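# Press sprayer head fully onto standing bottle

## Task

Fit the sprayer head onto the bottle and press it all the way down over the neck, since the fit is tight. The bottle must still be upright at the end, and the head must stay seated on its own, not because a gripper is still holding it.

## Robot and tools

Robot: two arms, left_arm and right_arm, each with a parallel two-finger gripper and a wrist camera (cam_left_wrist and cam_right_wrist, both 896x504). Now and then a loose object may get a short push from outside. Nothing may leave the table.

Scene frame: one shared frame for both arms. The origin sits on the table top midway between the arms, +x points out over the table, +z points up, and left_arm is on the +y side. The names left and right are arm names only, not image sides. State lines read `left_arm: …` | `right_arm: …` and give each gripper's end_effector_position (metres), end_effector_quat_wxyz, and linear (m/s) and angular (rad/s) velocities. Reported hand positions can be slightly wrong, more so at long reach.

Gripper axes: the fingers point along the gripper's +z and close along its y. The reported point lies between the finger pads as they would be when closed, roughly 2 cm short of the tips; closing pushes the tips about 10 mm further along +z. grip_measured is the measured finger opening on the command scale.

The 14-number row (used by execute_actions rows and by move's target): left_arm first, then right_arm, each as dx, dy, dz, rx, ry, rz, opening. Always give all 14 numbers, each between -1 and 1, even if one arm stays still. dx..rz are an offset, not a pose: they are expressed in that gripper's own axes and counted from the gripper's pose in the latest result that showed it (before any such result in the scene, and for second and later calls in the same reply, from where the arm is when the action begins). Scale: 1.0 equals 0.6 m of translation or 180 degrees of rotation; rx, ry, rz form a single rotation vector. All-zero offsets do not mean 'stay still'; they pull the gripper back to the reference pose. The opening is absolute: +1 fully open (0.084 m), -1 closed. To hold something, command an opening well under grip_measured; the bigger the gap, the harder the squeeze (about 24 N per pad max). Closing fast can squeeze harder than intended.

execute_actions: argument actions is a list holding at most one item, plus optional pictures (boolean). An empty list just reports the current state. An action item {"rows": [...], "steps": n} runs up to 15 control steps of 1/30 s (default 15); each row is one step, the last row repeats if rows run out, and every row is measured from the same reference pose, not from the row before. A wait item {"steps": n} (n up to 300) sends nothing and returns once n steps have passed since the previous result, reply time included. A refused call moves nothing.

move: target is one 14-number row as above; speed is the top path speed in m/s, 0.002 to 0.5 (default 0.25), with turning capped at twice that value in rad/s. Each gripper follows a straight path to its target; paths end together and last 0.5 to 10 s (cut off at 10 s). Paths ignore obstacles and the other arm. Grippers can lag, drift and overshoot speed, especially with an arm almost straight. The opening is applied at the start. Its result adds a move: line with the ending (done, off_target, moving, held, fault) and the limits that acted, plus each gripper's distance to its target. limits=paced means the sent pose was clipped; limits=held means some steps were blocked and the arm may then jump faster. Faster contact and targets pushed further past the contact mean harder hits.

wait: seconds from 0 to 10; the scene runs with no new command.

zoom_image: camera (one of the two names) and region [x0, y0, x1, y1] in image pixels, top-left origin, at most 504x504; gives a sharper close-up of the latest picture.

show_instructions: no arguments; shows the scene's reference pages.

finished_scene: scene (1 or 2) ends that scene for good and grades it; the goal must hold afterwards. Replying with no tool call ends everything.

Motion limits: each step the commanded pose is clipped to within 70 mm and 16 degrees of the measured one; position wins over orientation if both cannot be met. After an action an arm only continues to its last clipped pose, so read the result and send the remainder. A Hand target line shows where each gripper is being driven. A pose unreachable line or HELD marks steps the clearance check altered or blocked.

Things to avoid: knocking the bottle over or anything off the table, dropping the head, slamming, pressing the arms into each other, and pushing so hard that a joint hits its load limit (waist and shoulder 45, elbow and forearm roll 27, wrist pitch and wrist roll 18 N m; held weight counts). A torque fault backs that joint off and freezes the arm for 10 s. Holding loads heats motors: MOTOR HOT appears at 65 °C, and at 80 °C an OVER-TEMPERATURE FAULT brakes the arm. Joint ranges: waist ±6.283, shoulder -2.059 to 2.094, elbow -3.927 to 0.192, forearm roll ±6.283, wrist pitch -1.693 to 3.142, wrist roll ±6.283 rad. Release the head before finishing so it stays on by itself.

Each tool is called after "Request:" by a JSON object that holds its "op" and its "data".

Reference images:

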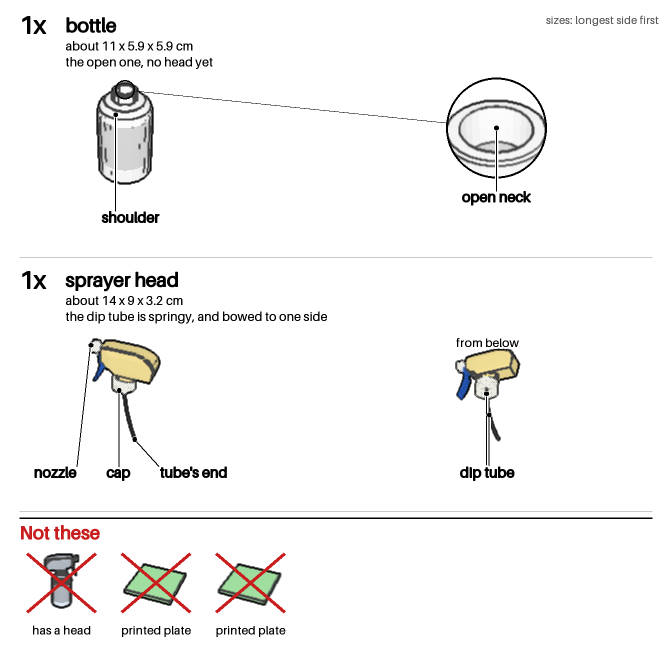

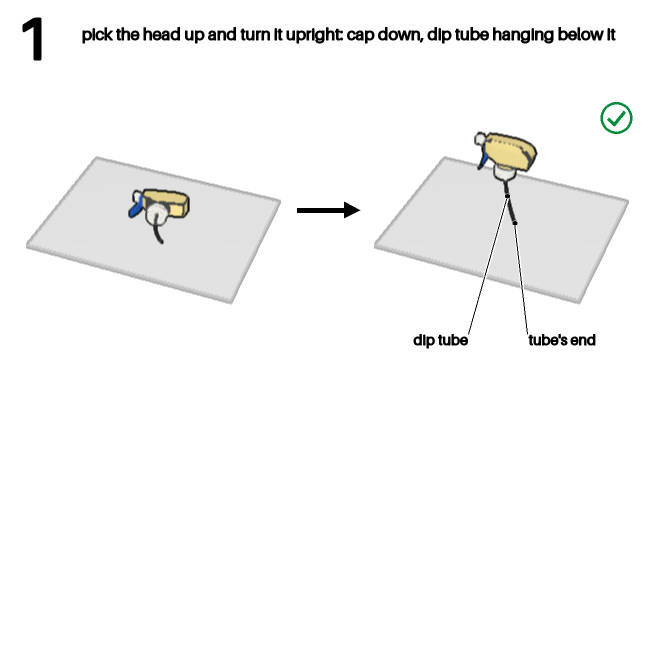

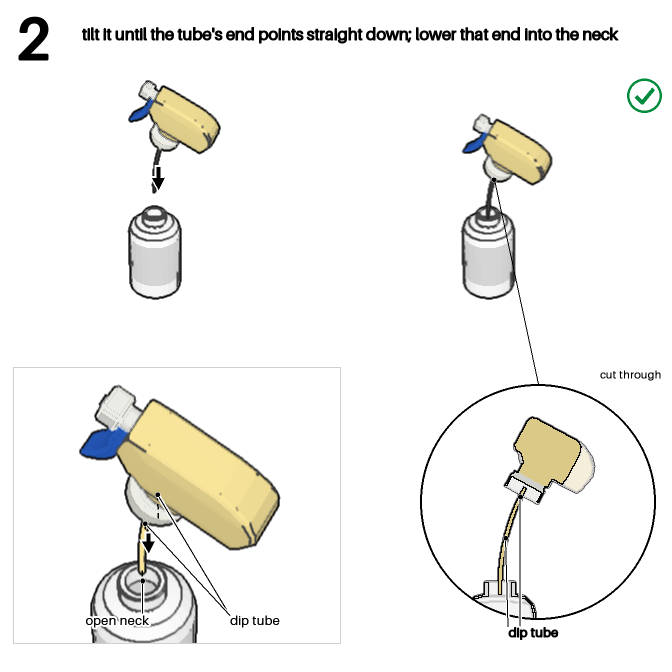

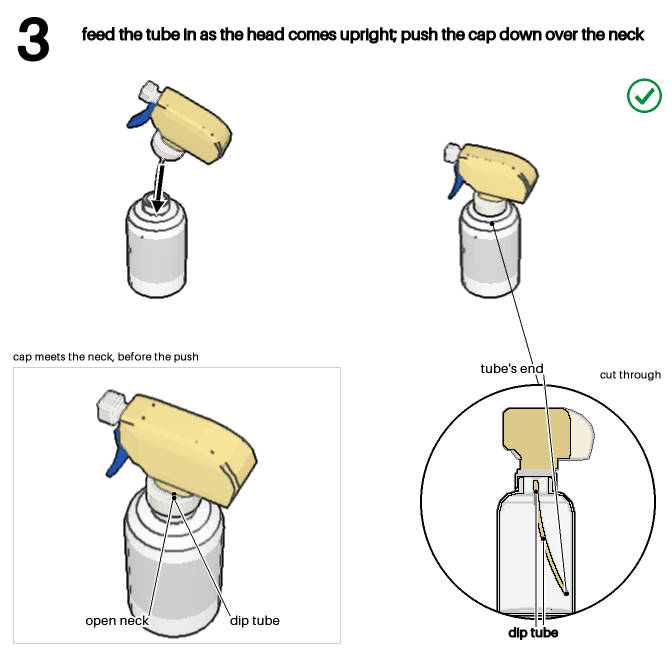

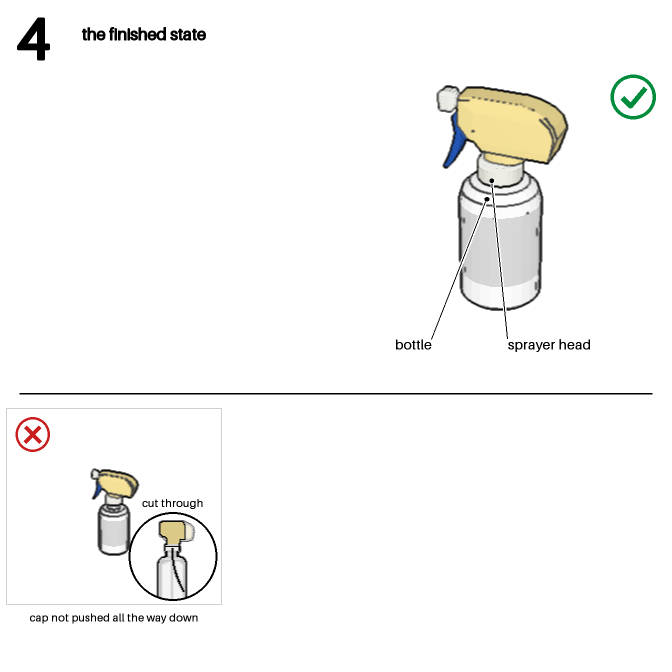

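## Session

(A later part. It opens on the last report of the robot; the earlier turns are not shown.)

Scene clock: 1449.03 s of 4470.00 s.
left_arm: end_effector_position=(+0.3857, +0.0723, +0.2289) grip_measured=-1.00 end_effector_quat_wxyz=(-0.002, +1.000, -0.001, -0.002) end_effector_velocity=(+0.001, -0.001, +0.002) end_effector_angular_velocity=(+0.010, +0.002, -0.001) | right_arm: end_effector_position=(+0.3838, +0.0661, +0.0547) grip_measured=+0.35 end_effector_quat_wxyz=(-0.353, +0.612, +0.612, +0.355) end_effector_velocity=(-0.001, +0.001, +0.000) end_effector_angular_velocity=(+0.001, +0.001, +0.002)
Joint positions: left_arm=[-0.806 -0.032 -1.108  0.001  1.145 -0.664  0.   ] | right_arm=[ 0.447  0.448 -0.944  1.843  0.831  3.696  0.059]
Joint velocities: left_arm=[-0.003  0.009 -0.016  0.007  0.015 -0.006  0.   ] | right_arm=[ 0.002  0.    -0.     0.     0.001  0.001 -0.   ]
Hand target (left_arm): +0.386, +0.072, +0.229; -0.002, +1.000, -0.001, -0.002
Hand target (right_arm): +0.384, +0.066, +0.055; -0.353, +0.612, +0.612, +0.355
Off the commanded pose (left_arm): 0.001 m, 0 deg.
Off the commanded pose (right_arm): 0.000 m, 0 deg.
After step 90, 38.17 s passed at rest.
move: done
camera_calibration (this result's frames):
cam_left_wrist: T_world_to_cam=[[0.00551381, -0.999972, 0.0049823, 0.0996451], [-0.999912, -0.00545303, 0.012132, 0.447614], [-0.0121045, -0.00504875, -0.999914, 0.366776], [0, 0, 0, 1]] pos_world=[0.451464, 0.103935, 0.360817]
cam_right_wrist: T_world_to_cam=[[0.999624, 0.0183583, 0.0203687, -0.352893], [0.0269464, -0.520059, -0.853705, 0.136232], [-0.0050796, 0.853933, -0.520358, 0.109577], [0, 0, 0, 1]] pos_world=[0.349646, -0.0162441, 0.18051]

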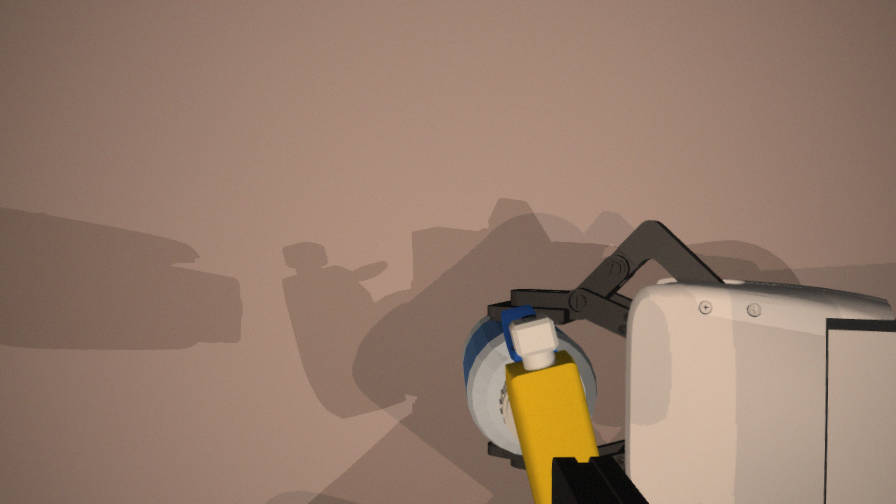

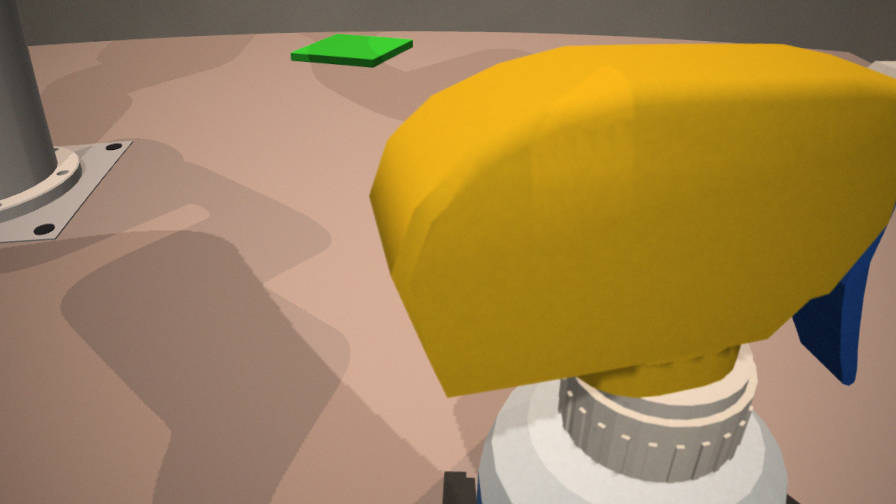

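Request:
{"op": "execute_actions", "data": {"actions": []}}

Scene clock: 1468.23 s of 4470.00 s.
left_arm: end_effector_position=(+0.3857, +0.0720, +0.2290) grip_measured=-1.00 end_effector_quat_wxyz=(-0.002, +1.000, -0.001, -0.002) end_effector_velocity=(+0.000, +0.000, -0.001) end_effector_angular_velocity=(+0.001, -0.000, -0.001) | right_arm: end_effector_position=(+0.3838, +0.0661, +0.0547) grip_measured=+0.35 end_effector_quat_wxyz=(-0.353, +0.612, +0.612, +0.355) end_effector_velocity=(-0.001, +0.000, -0.000) end_effector_angular_velocity=(-0.000, +0.002, +0.001)
Joint positions: left_arm=[-0.807 -0.031 -1.11   0.001  1.146 -0.665  0.   ] | right_arm=[ 0.447  0.448 -0.944  1.843  0.831  3.696  0.059]
Joint velocities: left_arm=[ 0.     0.     0.001  0.001 -0.001  0.     0.   ] | right_arm=[ 0.002 -0.     0.001 -0.     0.     0.001  0.   ]
Hand target (left_arm): +0.386, +0.072, +0.229; -0.002, +1.000, -0.001, -0.002
Hand target (right_arm): +0.384, +0.066, +0.055; -0.353, +0.612, +0.612, +0.355
Off the commanded pose (left_arm): 0.001 m, 0 deg.
Off the commanded pose (right_arm): 0.000 m, 0 deg.
Steps of this call (steps 1 to 90: nothing new was sent; then 16.20 s passed at rest). Readings (end_effector_position):
1: left_arm (+0.3857, +0.0722, +0.2290) | right_arm (+0.3838, +0.0661, +0.0547)
2: left_arm (+0.3857, +0.0722, +0.2290) | right_arm (+0.3838, +0.0661, +0.0547)
4: left_arm (+0.3857, +0.0721, +0.2290) | right_arm (+0.3838, +0.0661, +0.0547)
8: left_arm (+0.3857, +0.0721, +0.2290) | right_arm (+0.3838, +0.0661, +0.0547)
90: the state above
camera_calibration (this result's frames):
cam_left_wrist: T_world_to_cam=[[0.00516799, -0.999979, 0.00399406, 0.0997983], [-0.99991, -0.00511812, 0.0123956, 0.447513], [-0.0123749, -0.00405777, -0.999915, 0.366839], [0, 0, 0, 1]] pos_world=[0.451496, 0.103575, 0.360862]
cam_right_wrist: T_world_to_cam=[[0.999624, 0.0183528, 0.0203704, -0.352895], [0.0269451, -0.520062, -0.853703, 0.136232], [-0.00507396, 0.853931, -0.520361, 0.109576], [0, 0, 0, 1]] pos_world=[0.349648, -0.0162451, 0.180509]

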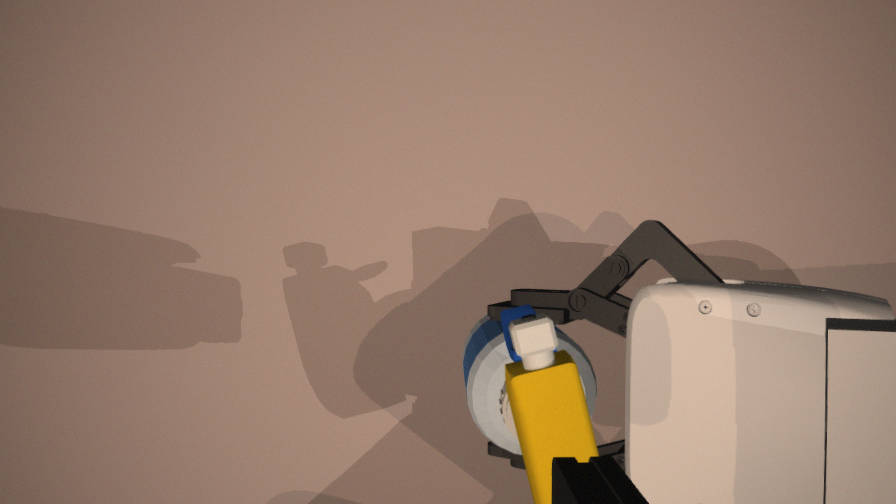

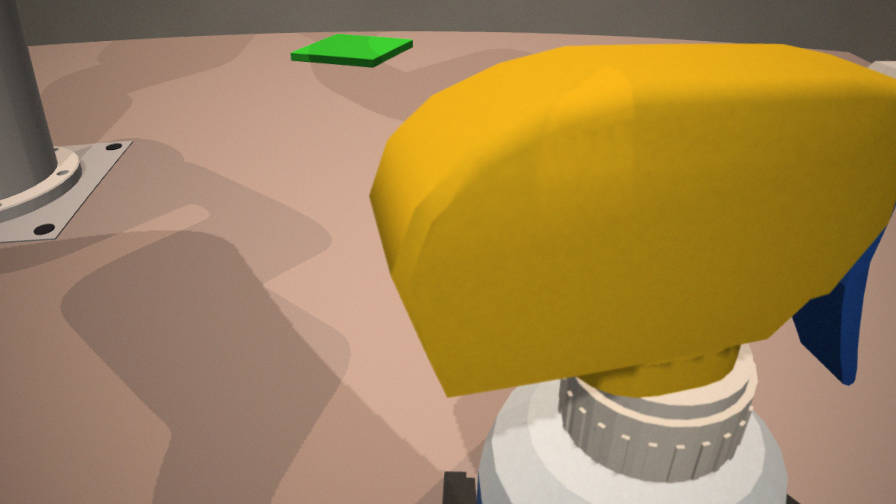

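Request:
{"op": "move", "data": {"target": [0,0,0.0717,0,0,0,-1, 0,0,0,0,0,0,0.0], "speed": 0.08}}

Scene clock: 1474.10 s of 4470.00 s.
left_arm: end_effector_position=(+0.3857, +0.0720, +0.1864) grip_measured=-1.00 end_effector_quat_wxyz=(-0.002, +1.000, -0.001, -0.001) end_effector_velocity=(+0.000, +0.000, -0.002) end_effector_angular_velocity=(-0.001, -0.001, +0.002) | right_arm: end_effector_position=(+0.3838, +0.0661, +0.0547) grip_measured=+0.35 end_effector_quat_wxyz=(-0.353, +0.612, +0.612, +0.355) end_effector_velocity=(+0.001, +0.000, +0.000) end_effector_angular_velocity=(+0.001, -0.001, -0.001)
Joint positions: left_arm=[-0.807  0.007 -1.028  0.001  1.026 -0.665  0.   ] | right_arm=[ 0.447  0.448 -0.944  1.843  0.831  3.696  0.059]
Joint velocities: left_arm=[ 0.001  0.003  0.004 -0.001 -0.008 -0.     0.   ] | right_arm=[-0.     0.    -0.001  0.001  0.     0.    -0.   ]
Hand target (left_arm): +0.386, +0.072, +0.186; -0.002, +1.000, -0.001, -0.002
Hand target (right_arm): +0.384, +0.066, +0.055; -0.353, +0.612, +0.612, +0.355
Off the commanded pose (left_arm): 0.001 m, 0 deg.
Off the commanded pose (right_arm): 0.000 m, 0 deg.
After step 90, 1.93 s passed at rest.
move: done
camera_calibration (this result's frames):
cam_left_wrist: T_world_to_cam=[[0.00507862, -0.999977, 0.0043884, 0.0999109], [-0.999916, -0.00502573, 0.0119787, 0.448136], [-0.0119563, -0.00444886, -0.999919, 0.32416], [0, 0, 0, 1]] pos_world=[0.451467, 0.103603, 0.318327]
cam_right_wrist: T_world_to_cam=[[0.999624, 0.0183525, 0.0203706, -0.352895], [0.026945, -0.520062, -0.853703, 0.136232], [-0.00507363, 0.853931, -0.520361, 0.109576], [0, 0, 0, 1]] pos_world=[0.349648, -0.0162451, 0.180509]

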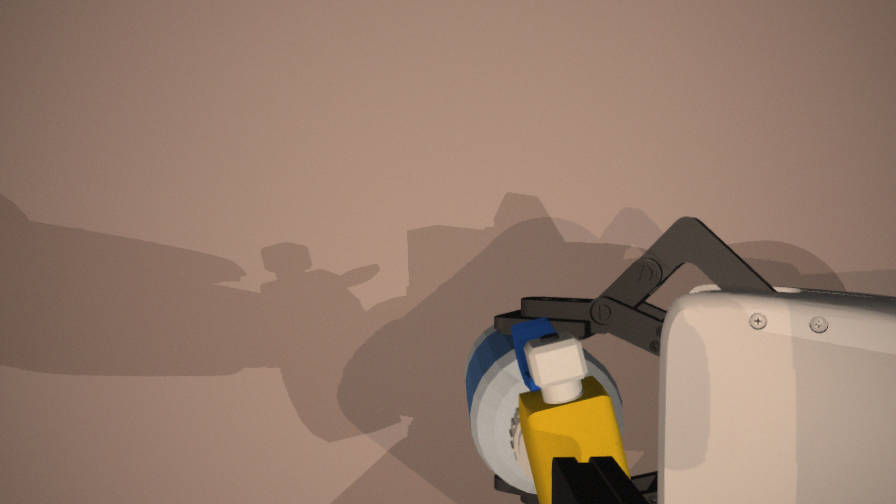

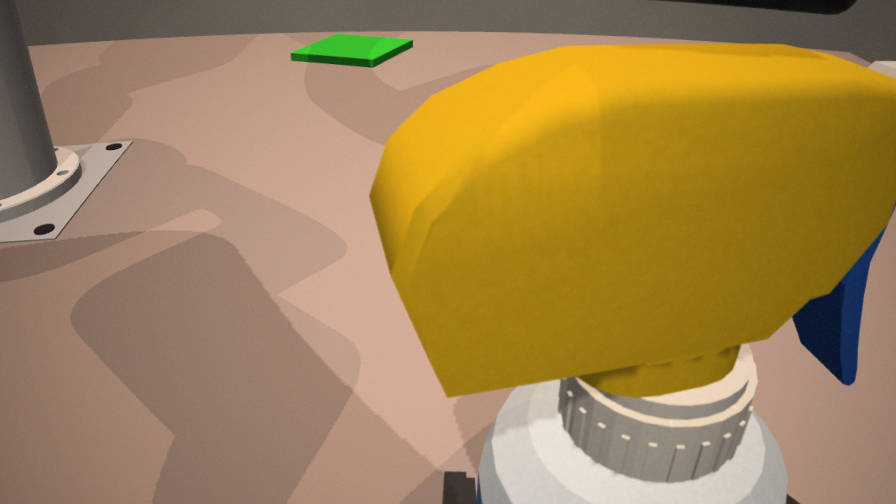

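Request:
{"op": "move", "data": {"target": [0,0,0.0173,0,0,0,-1, 0,0,0,0,0,0,0.0], "speed": 0.012}}

Scene clock: 1478.30 s of 4470.00 s.
left_arm: end_effector_position=(+0.3866, +0.0714, +0.1784) grip_measured=-1.00 end_effector_quat_wxyz=(-0.000, +1.000, -0.001, +0.000) end_effector_velocity=(+0.000, -0.001, -0.001) end_effector_angular_velocity=(-0.002, -0.002, +0.000) | right_arm: end_effector_position=(+0.3838, +0.0660, +0.0547) grip_measured=+0.35 end_effector_quat_wxyz=(-0.353, +0.612, +0.612, +0.355) end_effector_velocity=(+0.000, -0.001, -0.000) end_effector_angular_velocity=(-0.001, +0.002, -0.002)
Joint positions: left_arm=[-0.807  0.017 -1.014  0.001  0.997 -0.665  0.   ] | right_arm=[ 0.447  0.448 -0.944  1.843  0.831  3.696  0.059]
Joint velocities: left_arm=[-0.     0.001  0.002 -0.    -0.006 -0.     0.   ] | right_arm=[-0.001 -0.     0.001  0.    -0.     0.001  0.   ]
Hand target (left_arm): +0.386, +0.072, +0.176; -0.002, +1.000, -0.001, -0.001
Hand target (right_arm): +0.384, +0.066, +0.055; -0.353, +0.612, +0.612, +0.355
Off the commanded pose (left_arm): 0.003 m, 0 deg.
Off the commanded pose (right_arm): 0.000 m, 0 deg.
After step 90, 0.17 s passed at rest.
move: done
camera_calibration (this result's frames):
cam_left_wrist: T_world_to_cam=[[0.00507169, -0.99996, 0.00735538, 0.0987561], [-0.999953, -0.00501089, 0.00826025, 0.449784], [-0.00822307, -0.00739693, -0.999939, 0.314896], [0, 0, 0, 1]] pos_world=[0.451852, 0.103335, 0.310435]
cam_right_wrist: T_world_to_cam=[[0.999636, 0.018, 0.0201179, -0.35292], [0.0265454, -0.519996, -0.853756, 0.136369], [-0.00490639, 0.853979, -0.520284, 0.109576], [0, 0, 0, 1]] pos_world=[0.349709, -0.0163114, 0.180537]

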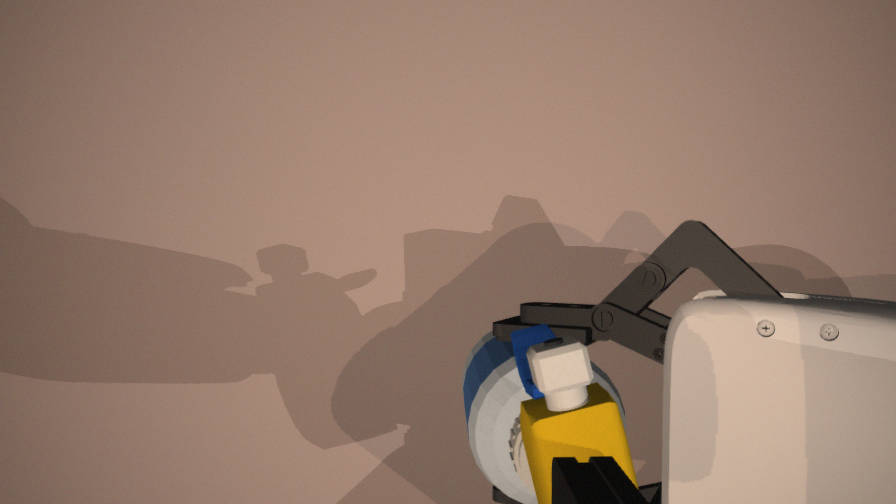

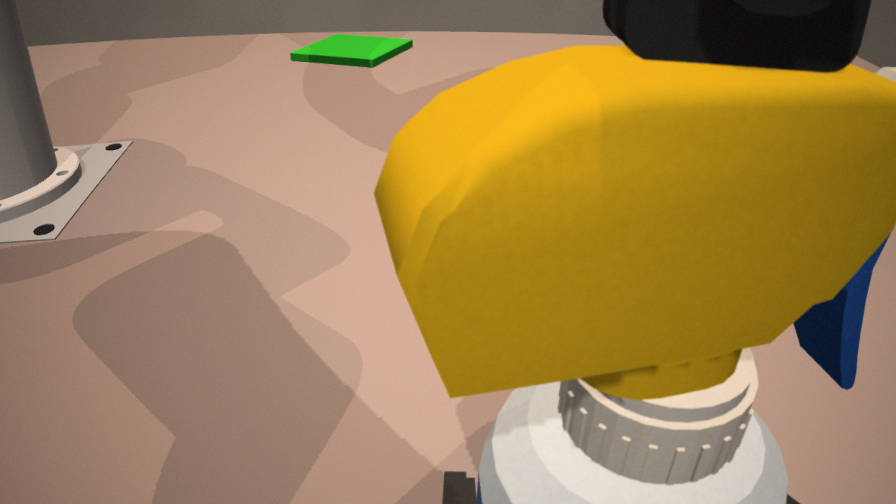

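Request:
{"op": "zoom_image", "data": {"camera": "cam_right_wrist", "region": [520, 330, 800, 504]}}

Region (520, 330, 800, 504) of cam_right_wrist's 896x504 image, scaled by 1.800, with more detail than that image has; it fills the top 313 rows of this view, and the rest is white.

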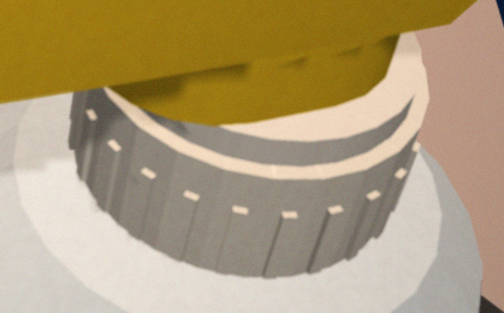

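Request:
{"op": "execute_actions", "data": {"actions": [{"rows": [[0,0,0.0040,0,0,0,-1,0,0,0,0,0,0,0.0],[0,0,0.0044,0,0,0,-1,0,0,0,0,0,0,0.0],[0,0,0.0048,0,0,0,-1,0,0,0,0,0,0,0.0],[0,0,0.0052,0,0,0,-1,0,0,0,0,0,0,0.0],[0,0,0.0056,0,0,0,-1,0,0,0,0,0,0,0.0],[0,0,0.0060,0,0,0,-1,0,0,0,0,0,0,0.0],[0,0,0.0064,0,0,0,-1,0,0,0,0,0,0,0.0],[0,0,0.0068,0,0,0,-1,0,0,0,0,0,0,0.0],[0,0,0.0072,0,0,0,-1,0,0,0,0,0,0,0.0],[0,0,0.0076,0,0,0,-1,0,0,0,0,0,0,0.0],[0,0,0.0080,0,0,0,-1,0,0,0,0,0,0,0.0]], "steps": 15}]}}

Scene clock: 1494.97 s of 4470.00 s.
left_arm: end_effector_position=(+0.3880, +0.0701, +0.1775) grip_measured=-1.00 end_effector_quat_wxyz=(+0.002, +1.000, -0.001, +0.004) end_effector_velocity=(+0.001, -0.001, +0.000) end_effector_angular_velocity=(-0.004, -0.005, +0.001) | right_arm: end_effector_position=(+0.3839, +0.0660, +0.0547) grip_measured=+0.35 end_effector_quat_wxyz=(-0.353, +0.612, +0.612, +0.355) end_effector_velocity=(-0.000, +0.000, +0.000) end_effector_angular_velocity=(+0.000, +0.001, -0.000)
Joint positions: left_arm=[-0.807  0.018 -1.011  0.001  0.985 -0.665  0.   ] | right_arm=[ 0.446  0.448 -0.944  1.843  0.831  3.696  0.059]
Joint velocities: left_arm=[ 0.    -0.001  0.003  0.    -0.008 -0.     0.   ] | right_arm=[ 0.     0.    -0.     0.     0.     0.001  0.   ]
Hand target (left_arm): +0.387, +0.071, +0.174; -0.000, +1.000, -0.001, +0.000
Hand target (right_arm): +0.384, +0.066, +0.055; -0.353, +0.612, +0.612, +0.355
Off the commanded pose (left_arm): 0.004 m, 0 deg.
Off the commanded pose (right_arm): 0.000 m, 0 deg.
Steps of this call (steps 1 to 90: nothing new was sent; then 13.17 s passed at rest; steps 91 to 105: all 15 steps of this action). Readings (end_effector_position):
91: left_arm (+0.3863, +0.0715, +0.1773) | right_arm (+0.3838, +0.0661, +0.0547)
92: left_arm (+0.3865, +0.0714, +0.1773) | right_arm (+0.3838, +0.0661, +0.0547)
94: left_arm (+0.3868, +0.0711, +0.1774) | right_arm (+0.3838, +0.0661, +0.0547)
98: left_arm (+0.3873, +0.0706, +0.1774) | right_arm (+0.3839, +0.0660, +0.0547)
105: the state above
camera_calibration (this result's frames):
cam_left_wrist: T_world_to_cam=[[0.00481892, -0.999909, 0.0126373, 0.0966314], [-0.999987, -0.00479554, 0.00187952, 0.452286], [-0.00181875, -0.0126462, -0.999918, 0.311932], [0, 0, 0, 1]] pos_world=[0.452381, 0.102736, 0.309835]
cam_right_wrist: T_world_to_cam=[[0.999641, 0.0178324, 0.0199925, -0.352938], [0.0263508, -0.519952, -0.853789, 0.136447], [-0.00482991, 0.854009, -0.520235, 0.109556], [0, 0, 0, 1]] pos_world=[0.349745, -0.0163224, 0.180548]

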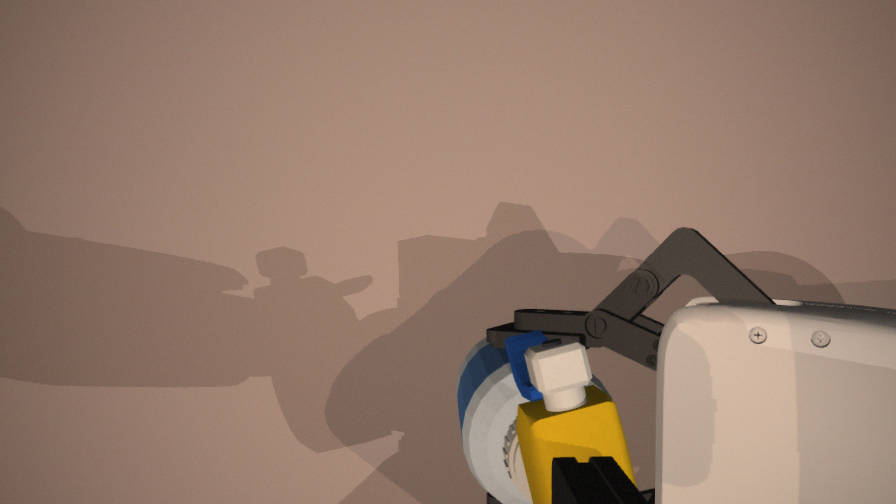

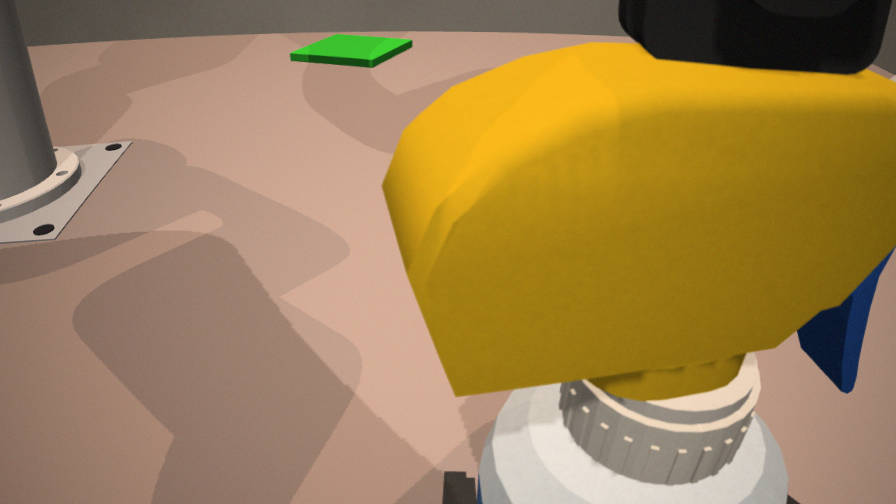

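Request:
{"op": "execute_actions", "data": {"actions": [{"rows": [[-0.0025,-0.0022,0.0060,0,0,0,-1,0,0,0,0,0,0,0.0],[-0.0029,-0.0025,0.0060,0,0,0,-1,0,0,0,0,0,0,0.0],[-0.0033,-0.0028,0.0060,0,0,0,-1,0,0,0,0,0,0,0.0],[-0.0037,-0.0032,0.0060,0,0,0,-1,0,0,0,0,0,0,0.0],[-0.0041,-0.0035,0.0060,0,0,0,-1,0,0,0,0,0,0,0.0],[-0.0045,-0.0038,0.0060,0,0,0,-1,0,0,0,0,0,0,0.0],[-0.0049,-0.0042,0.0061,0,0,0,-1,0,0,0,0,0,0,0.0],[-0.0053,-0.0045,0.0062,0,0,0,-1,0,0,0,0,0,0,0.0],[-0.0057,-0.0048,0.0063,0,0,0,-1,0,0,0,0,0,0,0.0],[-0.0061,-0.0052,0.0064,0,0,0,-1,0,0,0,0,0,0,0.0],[-0.0065,-0.0055,0.0065,0,0,0,-1,0,0,0,0,0,0,0.0]], "steps": 15}]}}

Scene clock: 1520.10 s of 4470.00 s.
left_arm: end_effector_position=(+0.3861, +0.0719, +0.1771) grip_measured=-1.00 end_effector_quat_wxyz=(+0.005, +1.000, -0.001, +0.007) end_effector_velocity=(-0.002, +0.002, -0.001) end_effector_angular_velocity=(-0.001, -0.001, +0.001) | right_arm: end_effector_position=(+0.3838, +0.0661, +0.0547) grip_measured=+0.35 end_effector_quat_wxyz=(-0.353, +0.612, +0.612, +0.355) end_effector_velocity=(-0.000, +0.000, +0.000) end_effector_angular_velocity=(+0.001, -0.000, +0.001)
Joint positions: left_arm=[-0.807  0.004 -0.991  0.001  0.97  -0.664  0.   ] | right_arm=[ 0.447  0.448 -0.944  1.843  0.831  3.696  0.059]
Joint velocities: left_arm=[ 0.    -0.009  0.013 -0.001 -0.005  0.     0.   ] | right_arm=[ 0.001 -0.     0.     0.001  0.001 -0.001  0.   ]
Hand target (left_arm): +0.384, +0.073, +0.174; +0.002, +1.000, -0.001, +0.004
Hand target (right_arm): +0.384, +0.066, +0.055; -0.353, +0.612, +0.612, +0.355
Off the commanded pose (left_arm): 0.004 m, 0 deg.
Off the commanded pose (right_arm): 0.000 m, 0 deg.
Steps of this call (steps 1 to 90: nothing new was sent; then 21.63 s passed at rest; steps 91 to 105: all 15 steps of this action). Readings (end_effector_position):
91: left_arm (+0.3882, +0.0701, +0.1776) | right_arm (+0.3839, +0.0660, +0.0547)
92: left_arm (+0.3882, +0.0701, +0.1776) | right_arm (+0.3839, +0.0660, +0.0547)
94: left_arm (+0.3880, +0.0703, +0.1776) | right_arm (+0.3838, +0.0661, +0.0547)
98: left_arm (+0.3873, +0.0708, +0.1775) | right_arm (+0.3838, +0.0661, +0.0547)
105: the state above
camera_calibration (this result's frames):
cam_left_wrist: T_world_to_cam=[[0.00482616, -0.99983, 0.0177963, 0.097567], [-0.999976, -0.00491241, -0.00480603, 0.451595], [0.00489263, -0.0177727, -0.99983, 0.3093], [0, 0, 0, 1]] pos_world=[0.4496, 0.105266, 0.309682]
cam_right_wrist: T_world_to_cam=[[0.999631, 0.0182173, 0.0201718, -0.352874], [0.0267046, -0.520011, -0.853742, 0.136315], [-0.00506334, 0.853965, -0.520305, 0.109573], [0, 0, 0, 1]] pos_world=[0.349658, -0.0162574, 0.180507]

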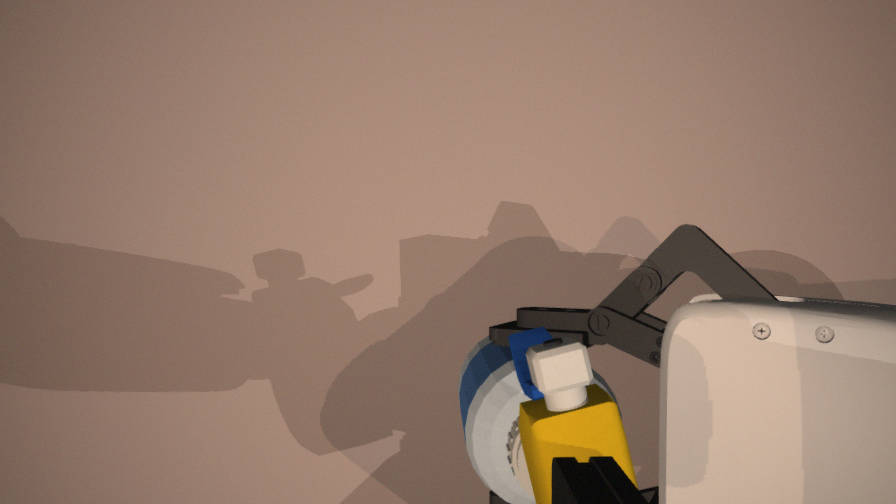

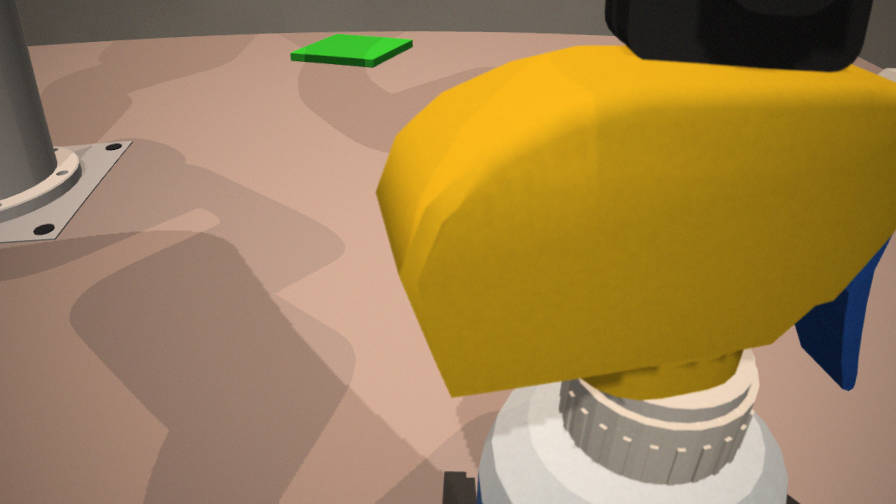

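Request:
{"op": "zoom_image", "data": {"camera": "cam_right_wrist", "region": [520, 330, 800, 504]}}

Region (520, 330, 800, 504) of cam_right_wrist's 896x504 image, scaled by 1.800, with more detail than that image has; it fills the top 313 rows of this view, and the rest is white.

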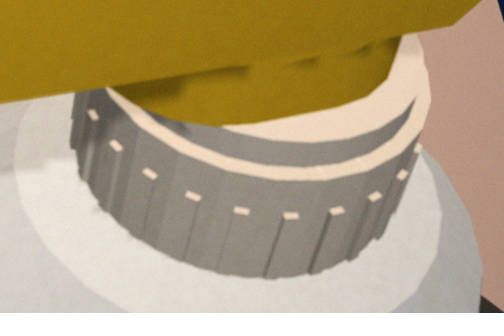

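Request:
{"op": "execute_actions", "data": {"actions": [{"rows": [[-0.0033,-0.0025,0.0058,0.0019,-0.0019,0,-1,0,0,0,0,0,0,0.0],[-0.0035,-0.0026,0.0061,0.0019,-0.0019,0,-1,0,0,0,0,0,0,0.0],[-0.0037,-0.0028,0.0064,0.0019,-0.0019,0,-1,0,0,0,0,0,0,0.0],[-0.0039,-0.0029,0.0067,0.0019,-0.0019,0,-1,0,0,0,0,0,0,0.0],[-0.0041,-0.0031,0.0070,0.0019,-0.0019,0,-1,0,0,0,0,0,0,0.0],[-0.0043,-0.0032,0.0073,0.0019,-0.0019,0,-1,0,0,0,0,0,0,0.0],[-0.0045,-0.0034,0.0076,0.0019,-0.0019,0,-1,0,0,0,0,0,0,0.0],[-0.0047,-0.0035,0.0079,0.0019,-0.0019,0,-1,0,0,0,0,0,0,0.0],[-0.0048,-0.0036,0.0082,0.0019,-0.0019,0,-1,0,0,0,0,0,0,0.0],[-0.0049,-0.0037,0.0085,0.0019,-0.0019,0,-1,0,0,0,0,0,0,0.0],[-0.0050,-0.0038,0.0087,0.0019,-0.0019,0,-1,0,0,0,0,0,0,0.0]], "steps": 15}]}}

Scene clock: 1570.60 s of 4470.00 s.
left_arm: end_effector_position=(+0.3857, +0.0722, +0.1769) grip_measured=-1.00 end_effector_quat_wxyz=(+0.005, +1.000, -0.001, +0.009) end_effector_velocity=(+0.000, +0.001, -0.000) end_effector_angular_velocity=(-0.003, -0.002, +0.002) | right_arm: end_effector_position=(+0.3838, +0.0661, +0.0547) grip_measured=+0.35 end_effector_quat_wxyz=(-0.353, +0.612, +0.612, +0.355) end_effector_velocity=(-0.000, +0.001, +0.001) end_effector_angular_velocity=(+0.002, -0.001, +0.002)
Joint positions: left_arm=[-0.807 -0.    -0.985  0.003  0.965 -0.666  0.   ] | right_arm=[ 0.447  0.448 -0.944  1.843  0.831  3.696  0.059]
Joint velocities: left_arm=[ 0.001 -0.003  0.006 -0.001 -0.006  0.     0.   ] | right_arm=[ 0.002 -0.    -0.001 -0.     0.002  0.    -0.   ]
Hand target (left_arm): +0.383, +0.074, +0.172; +0.002, +1.000, -0.001, +0.004
Hand target (right_arm): +0.384, +0.066, +0.055; -0.353, +0.612, +0.612, +0.355
Off the commanded pose (left_arm): 0.006 m, 1 deg.
Off the commanded pose (right_arm): 0.000 m, 0 deg.
Steps of this call (steps 1 to 90: nothing new was sent; then 47.00 s passed at rest; steps 91 to 105: all 15 steps of this action). Readings (end_effector_position):
91: left_arm (+0.3859, +0.0720, +0.1771) | right_arm (+0.3839, +0.0660, +0.0547)
92: left_arm (+0.3859, +0.0720, +0.1771) | right_arm (+0.3839, +0.0660, +0.0547)
94: left_arm (+0.3858, +0.0720, +0.1771) | right_arm (+0.3839, +0.0661, +0.0547)
98: left_arm (+0.3858, +0.0721, +0.1770) | right_arm (+0.3838, +0.0661, +0.0547)
105: the state above
camera_calibration (this result's frames):
cam_left_wrist: T_world_to_cam=[[0.00478239, -0.999808, 0.0190123, 0.0976003], [-0.999957, -0.00493345, -0.00790601, 0.451718], [0.00799829, -0.0189737, -0.999788, 0.308009], [0, 0, 0, 1]] pos_world=[0.448768, 0.105654, 0.309659]
cam_right_wrist: T_world_to_cam=[[0.999631, 0.0181186, 0.0202323, -0.352918], [0.026705, -0.520029, -0.853731, 0.136316], [-0.00494705, 0.853957, -0.520321, 0.10956], [0, 0, 0, 1]] pos_world=[0.34969, -0.0162771, 0.180524]

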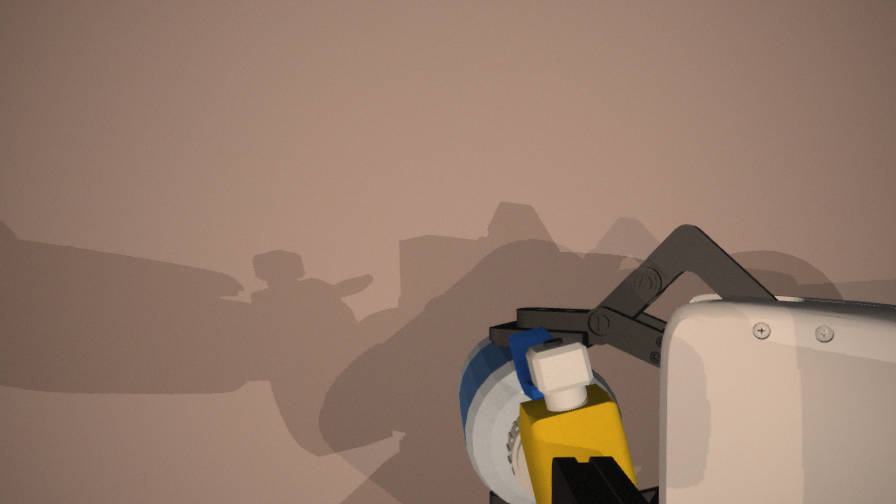

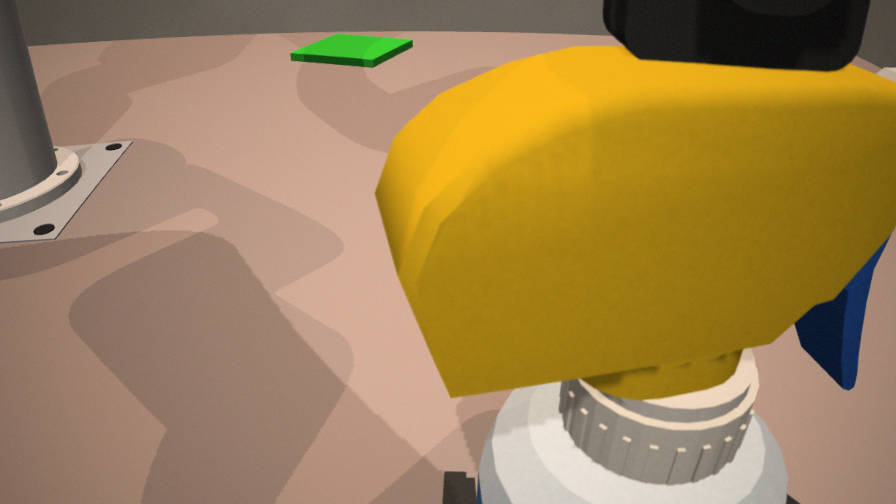

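Request:
{"op": "move", "data": {"target": [-0.002,-0.0015,-0.05,0.003,-0.005,0,-1, 0,0,0,0,0,0,0.0], "speed": 0.06}}

Request:
{"op": "zoom_image", "data": {"camera": "cam_right_wrist", "region": [520, 330, 800, 504]}}

Scene clock: 1577.17 s of 4470.00 s.
left_arm: end_effector_position=(+0.3837, +0.0736, +0.2064) grip_measured=-1.00 end_effector_quat_wxyz=(+0.000, +1.000, -0.001, +0.000) end_effector_velocity=(+0.001, -0.001, +0.003) end_effector_angular_velocity=(-0.003, -0.003, +0.000) | right_arm: end_effector_position=(+0.3838, +0.0661, +0.0547) grip_measured=+0.35 end_effector_quat_wxyz=(-0.353, +0.612, +0.612, +0.355) end_effector_velocity=(-0.000, -0.001, -0.001) end_effector_angular_velocity=(-0.002, -0.002, +0.001)
Joint positions: left_arm=[-0.806 -0.026 -1.048 -0.     1.073 -0.663  0.   ] | right_arm=[ 0.447  0.448 -0.944  1.843  0.831  3.696  0.059]
Joint velocities: left_arm=[ 0.001 -0.002 -0.006 -0.     0.004  0.001  0.   ] | right_arm=[-0.     0.     0.001 -0.001 -0.002 -0.002 -0.   ]
Hand target (left_arm): +0.384, +0.073, +0.207; +0.001, +1.000, -0.001, +0.001
Hand target (right_arm): +0.384, +0.066, +0.055; -0.353, +0.612, +0.612, +0.355
Off the commanded pose (left_arm): 0.001 m, 0 deg.
Off the commanded pose (right_arm): 0.000 m, 0 deg.
After step 90, 2.67 s passed at rest.
move: done
camera_calibration (this result's frames):
cam_left_wrist: T_world_to_cam=[[0.00504911, -0.999947, 0.00895633, 0.100456], [-0.999952, -0.00497392, 0.00839733, 0.446677], [-0.00835234, -0.0089983, -0.999925, 0.343073], [0, 0, 0, 1]] pos_world=[0.449014, 0.105759, 0.338396]
cam_right_wrist: T_world_to_cam=[[0.999631, 0.0181463, 0.0202021, -0.352901], [0.0266936, -0.520028, -0.853732, 0.136316], [-0.00498637, 0.853956, -0.520321, 0.109566], [0, 0, 0, 1]] pos_world=[0.349678, -0.0162723, 0.180516]

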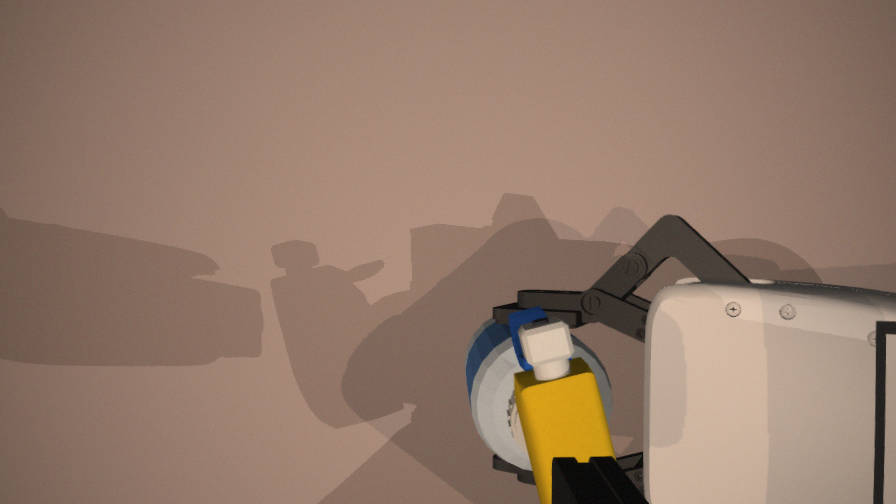

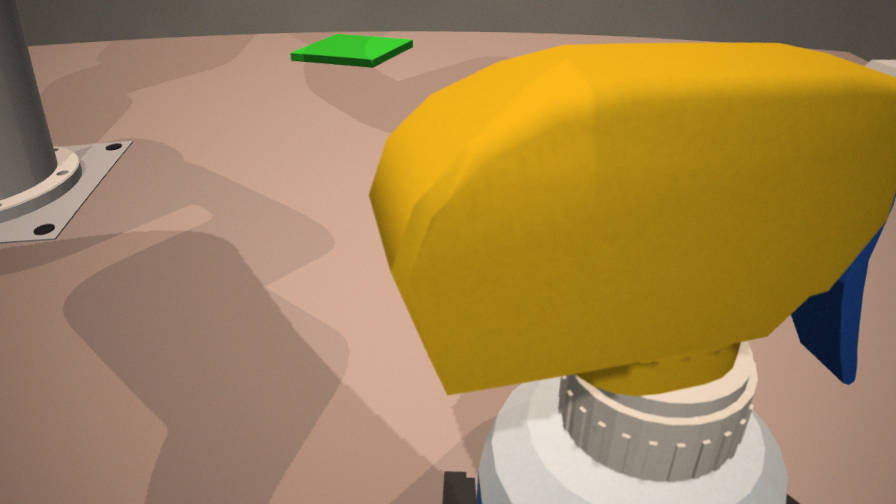

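Region (520, 330, 800, 504) of cam_right_wrist's 896x504 image, scaled by 1.800, with more detail than that image has; it fills the top 313 rows of this view, and the rest is white.

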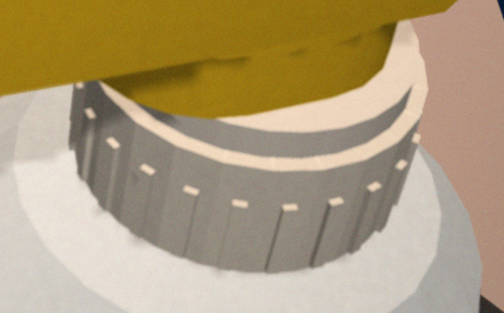

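Request:
{"op": "execute_actions", "data": {"actions": [{"rows": [[0,0,0,0,0,0,-1,0,0,0,0,0,0,0.30],[0,0,0,0,0,0,-1,0,0,0,0,0,0,0.36],[0,0,0,0,0,0,-1,0,0,0,0,0,0,0.40],[0,0,0,0,0,0,-1,0,0,0,0,0,0,0.45],[0,0,0,0,0,0,-1,0,0,0,0,0,0,0.50],[0,0,0,0,0,0,-1,0,0,0,0,0,0,0.56],[0,0,0,0,0,0,-1,0,0,0,0,0,0,0.62],[0,0,0,0,0,0,-1,0,0,0,0,0,0,0.68],[0,0,0,0,0,0,-1,0,0,0,0,0,0,0.75],[0,0,0,0,0,0,-1,0,0,0,0,0,0,0.82],[0,0,0,0,0,0,-1,0,0,0,0,0,0,0.89],[0,0,0,0,0,0,-1,0,0,0,0,0,0,0.95],[0,0,0,0,0,0,-1,0,0,0,0,0,0,1.0]], "steps": 15}]}}

Scene clock: 1661.83 s of 4470.00 s.
left_arm: end_effector_position=(+0.3838, +0.0736, +0.2064) grip_measured=-1.00 end_effector_quat_wxyz=(+0.000, +1.000, -0.001, +0.000) end_effector_velocity=(+0.000, -0.000, +0.000) end_effector_angular_velocity=(-0.000, -0.001, -0.001) | right_arm: end_effector_position=(+0.3838, +0.0661, +0.0547) grip_measured=+0.98 end_effector_quat_wxyz=(-0.353, +0.612, +0.612, +0.355) end_effector_velocity=(+0.000, +0.000, +0.000) end_effector_angular_velocity=(+0.001, -0.002, +0.001)
Joint positions: left_arm=[-0.806 -0.026 -1.048 -0.     1.073 -0.663  0.   ] | right_arm=[ 0.447  0.448 -0.944  1.843  0.831  3.696  0.083]
Joint velocities: left_arm=[-0.     0.    -0.001  0.001 -0.001  0.001  0.   ] | right_arm=[ 0.001 -0.    -0.001  0.001 -0.    -0.002  0.017]
Hand target (left_arm): +0.384, +0.074, +0.206; +0.000, +1.000, -0.001, +0.000
Hand target (right_arm): +0.384, +0.066, +0.055; -0.353, +0.612, +0.612, +0.355
Off the commanded pose (left_arm): 0.000 m, 0 deg.
Off the commanded pose (right_arm): 0.000 m, 0 deg.
Steps of this call (steps 1 to 90: nothing new was sent; then 81.17 s passed at rest; steps 91 to 105: all 15 steps of this action). Readings (end_effector_position):
91: left_arm (+0.3839, +0.0735, +0.2069) | right_arm (+0.3838, +0.0661, +0.0547)
92: left_arm (+0.3839, +0.0735, +0.2069) | right_arm (+0.3838, +0.0661, +0.0547)
94: left_arm (+0.3838, +0.0735, +0.2066) | right_arm (+0.3838, +0.0661, +0.0547)
98: left_arm (+0.3837, +0.0736, +0.2064) | right_arm (+0.3838, +0.0660, +0.0545)
105: the state above
camera_calibration (this result's frames):
cam_left_wrist: T_world_to_cam=[[0.00504925, -0.999947, 0.00896899, 0.10045], [-0.999953, -0.0049741, 0.00838167, 0.446684], [-0.00833661, -0.00901088, -0.999925, 0.343077], [0, 0, 0, 1]] pos_world=[0.449016, 0.105758, 0.338406]
cam_right_wrist: T_world_to_cam=[[0.999632, 0.0181161, 0.0201755, -0.352898], [0.0266554, -0.520066, -0.85371, 0.136305], [-0.00497328, 0.853934, -0.520358, 0.109569], [0, 0, 0, 1]] pos_world=[0.34968, -0.0162837, 0.1805]

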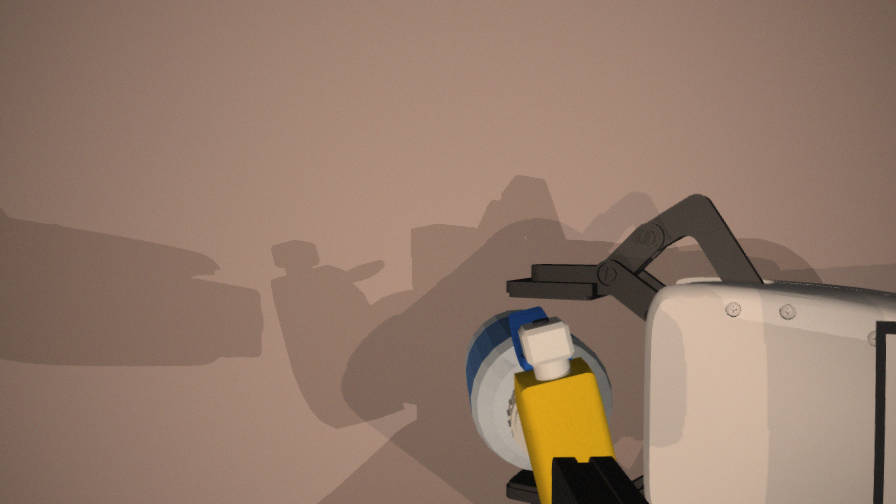

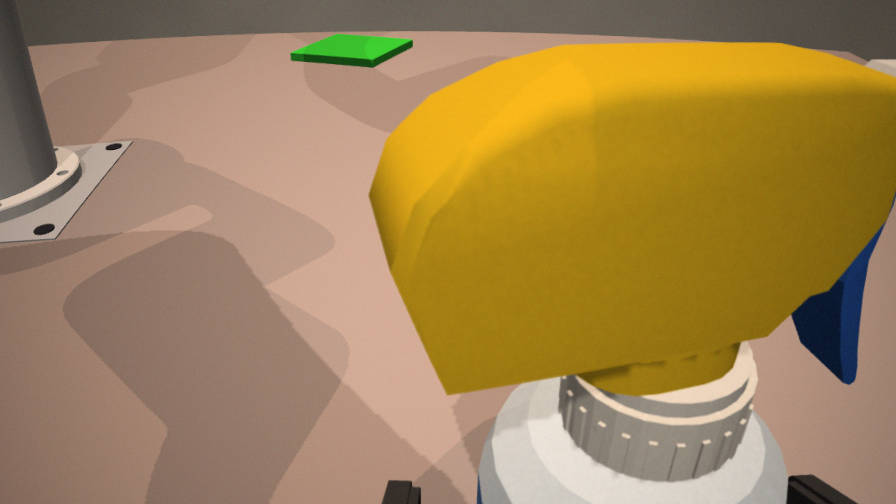

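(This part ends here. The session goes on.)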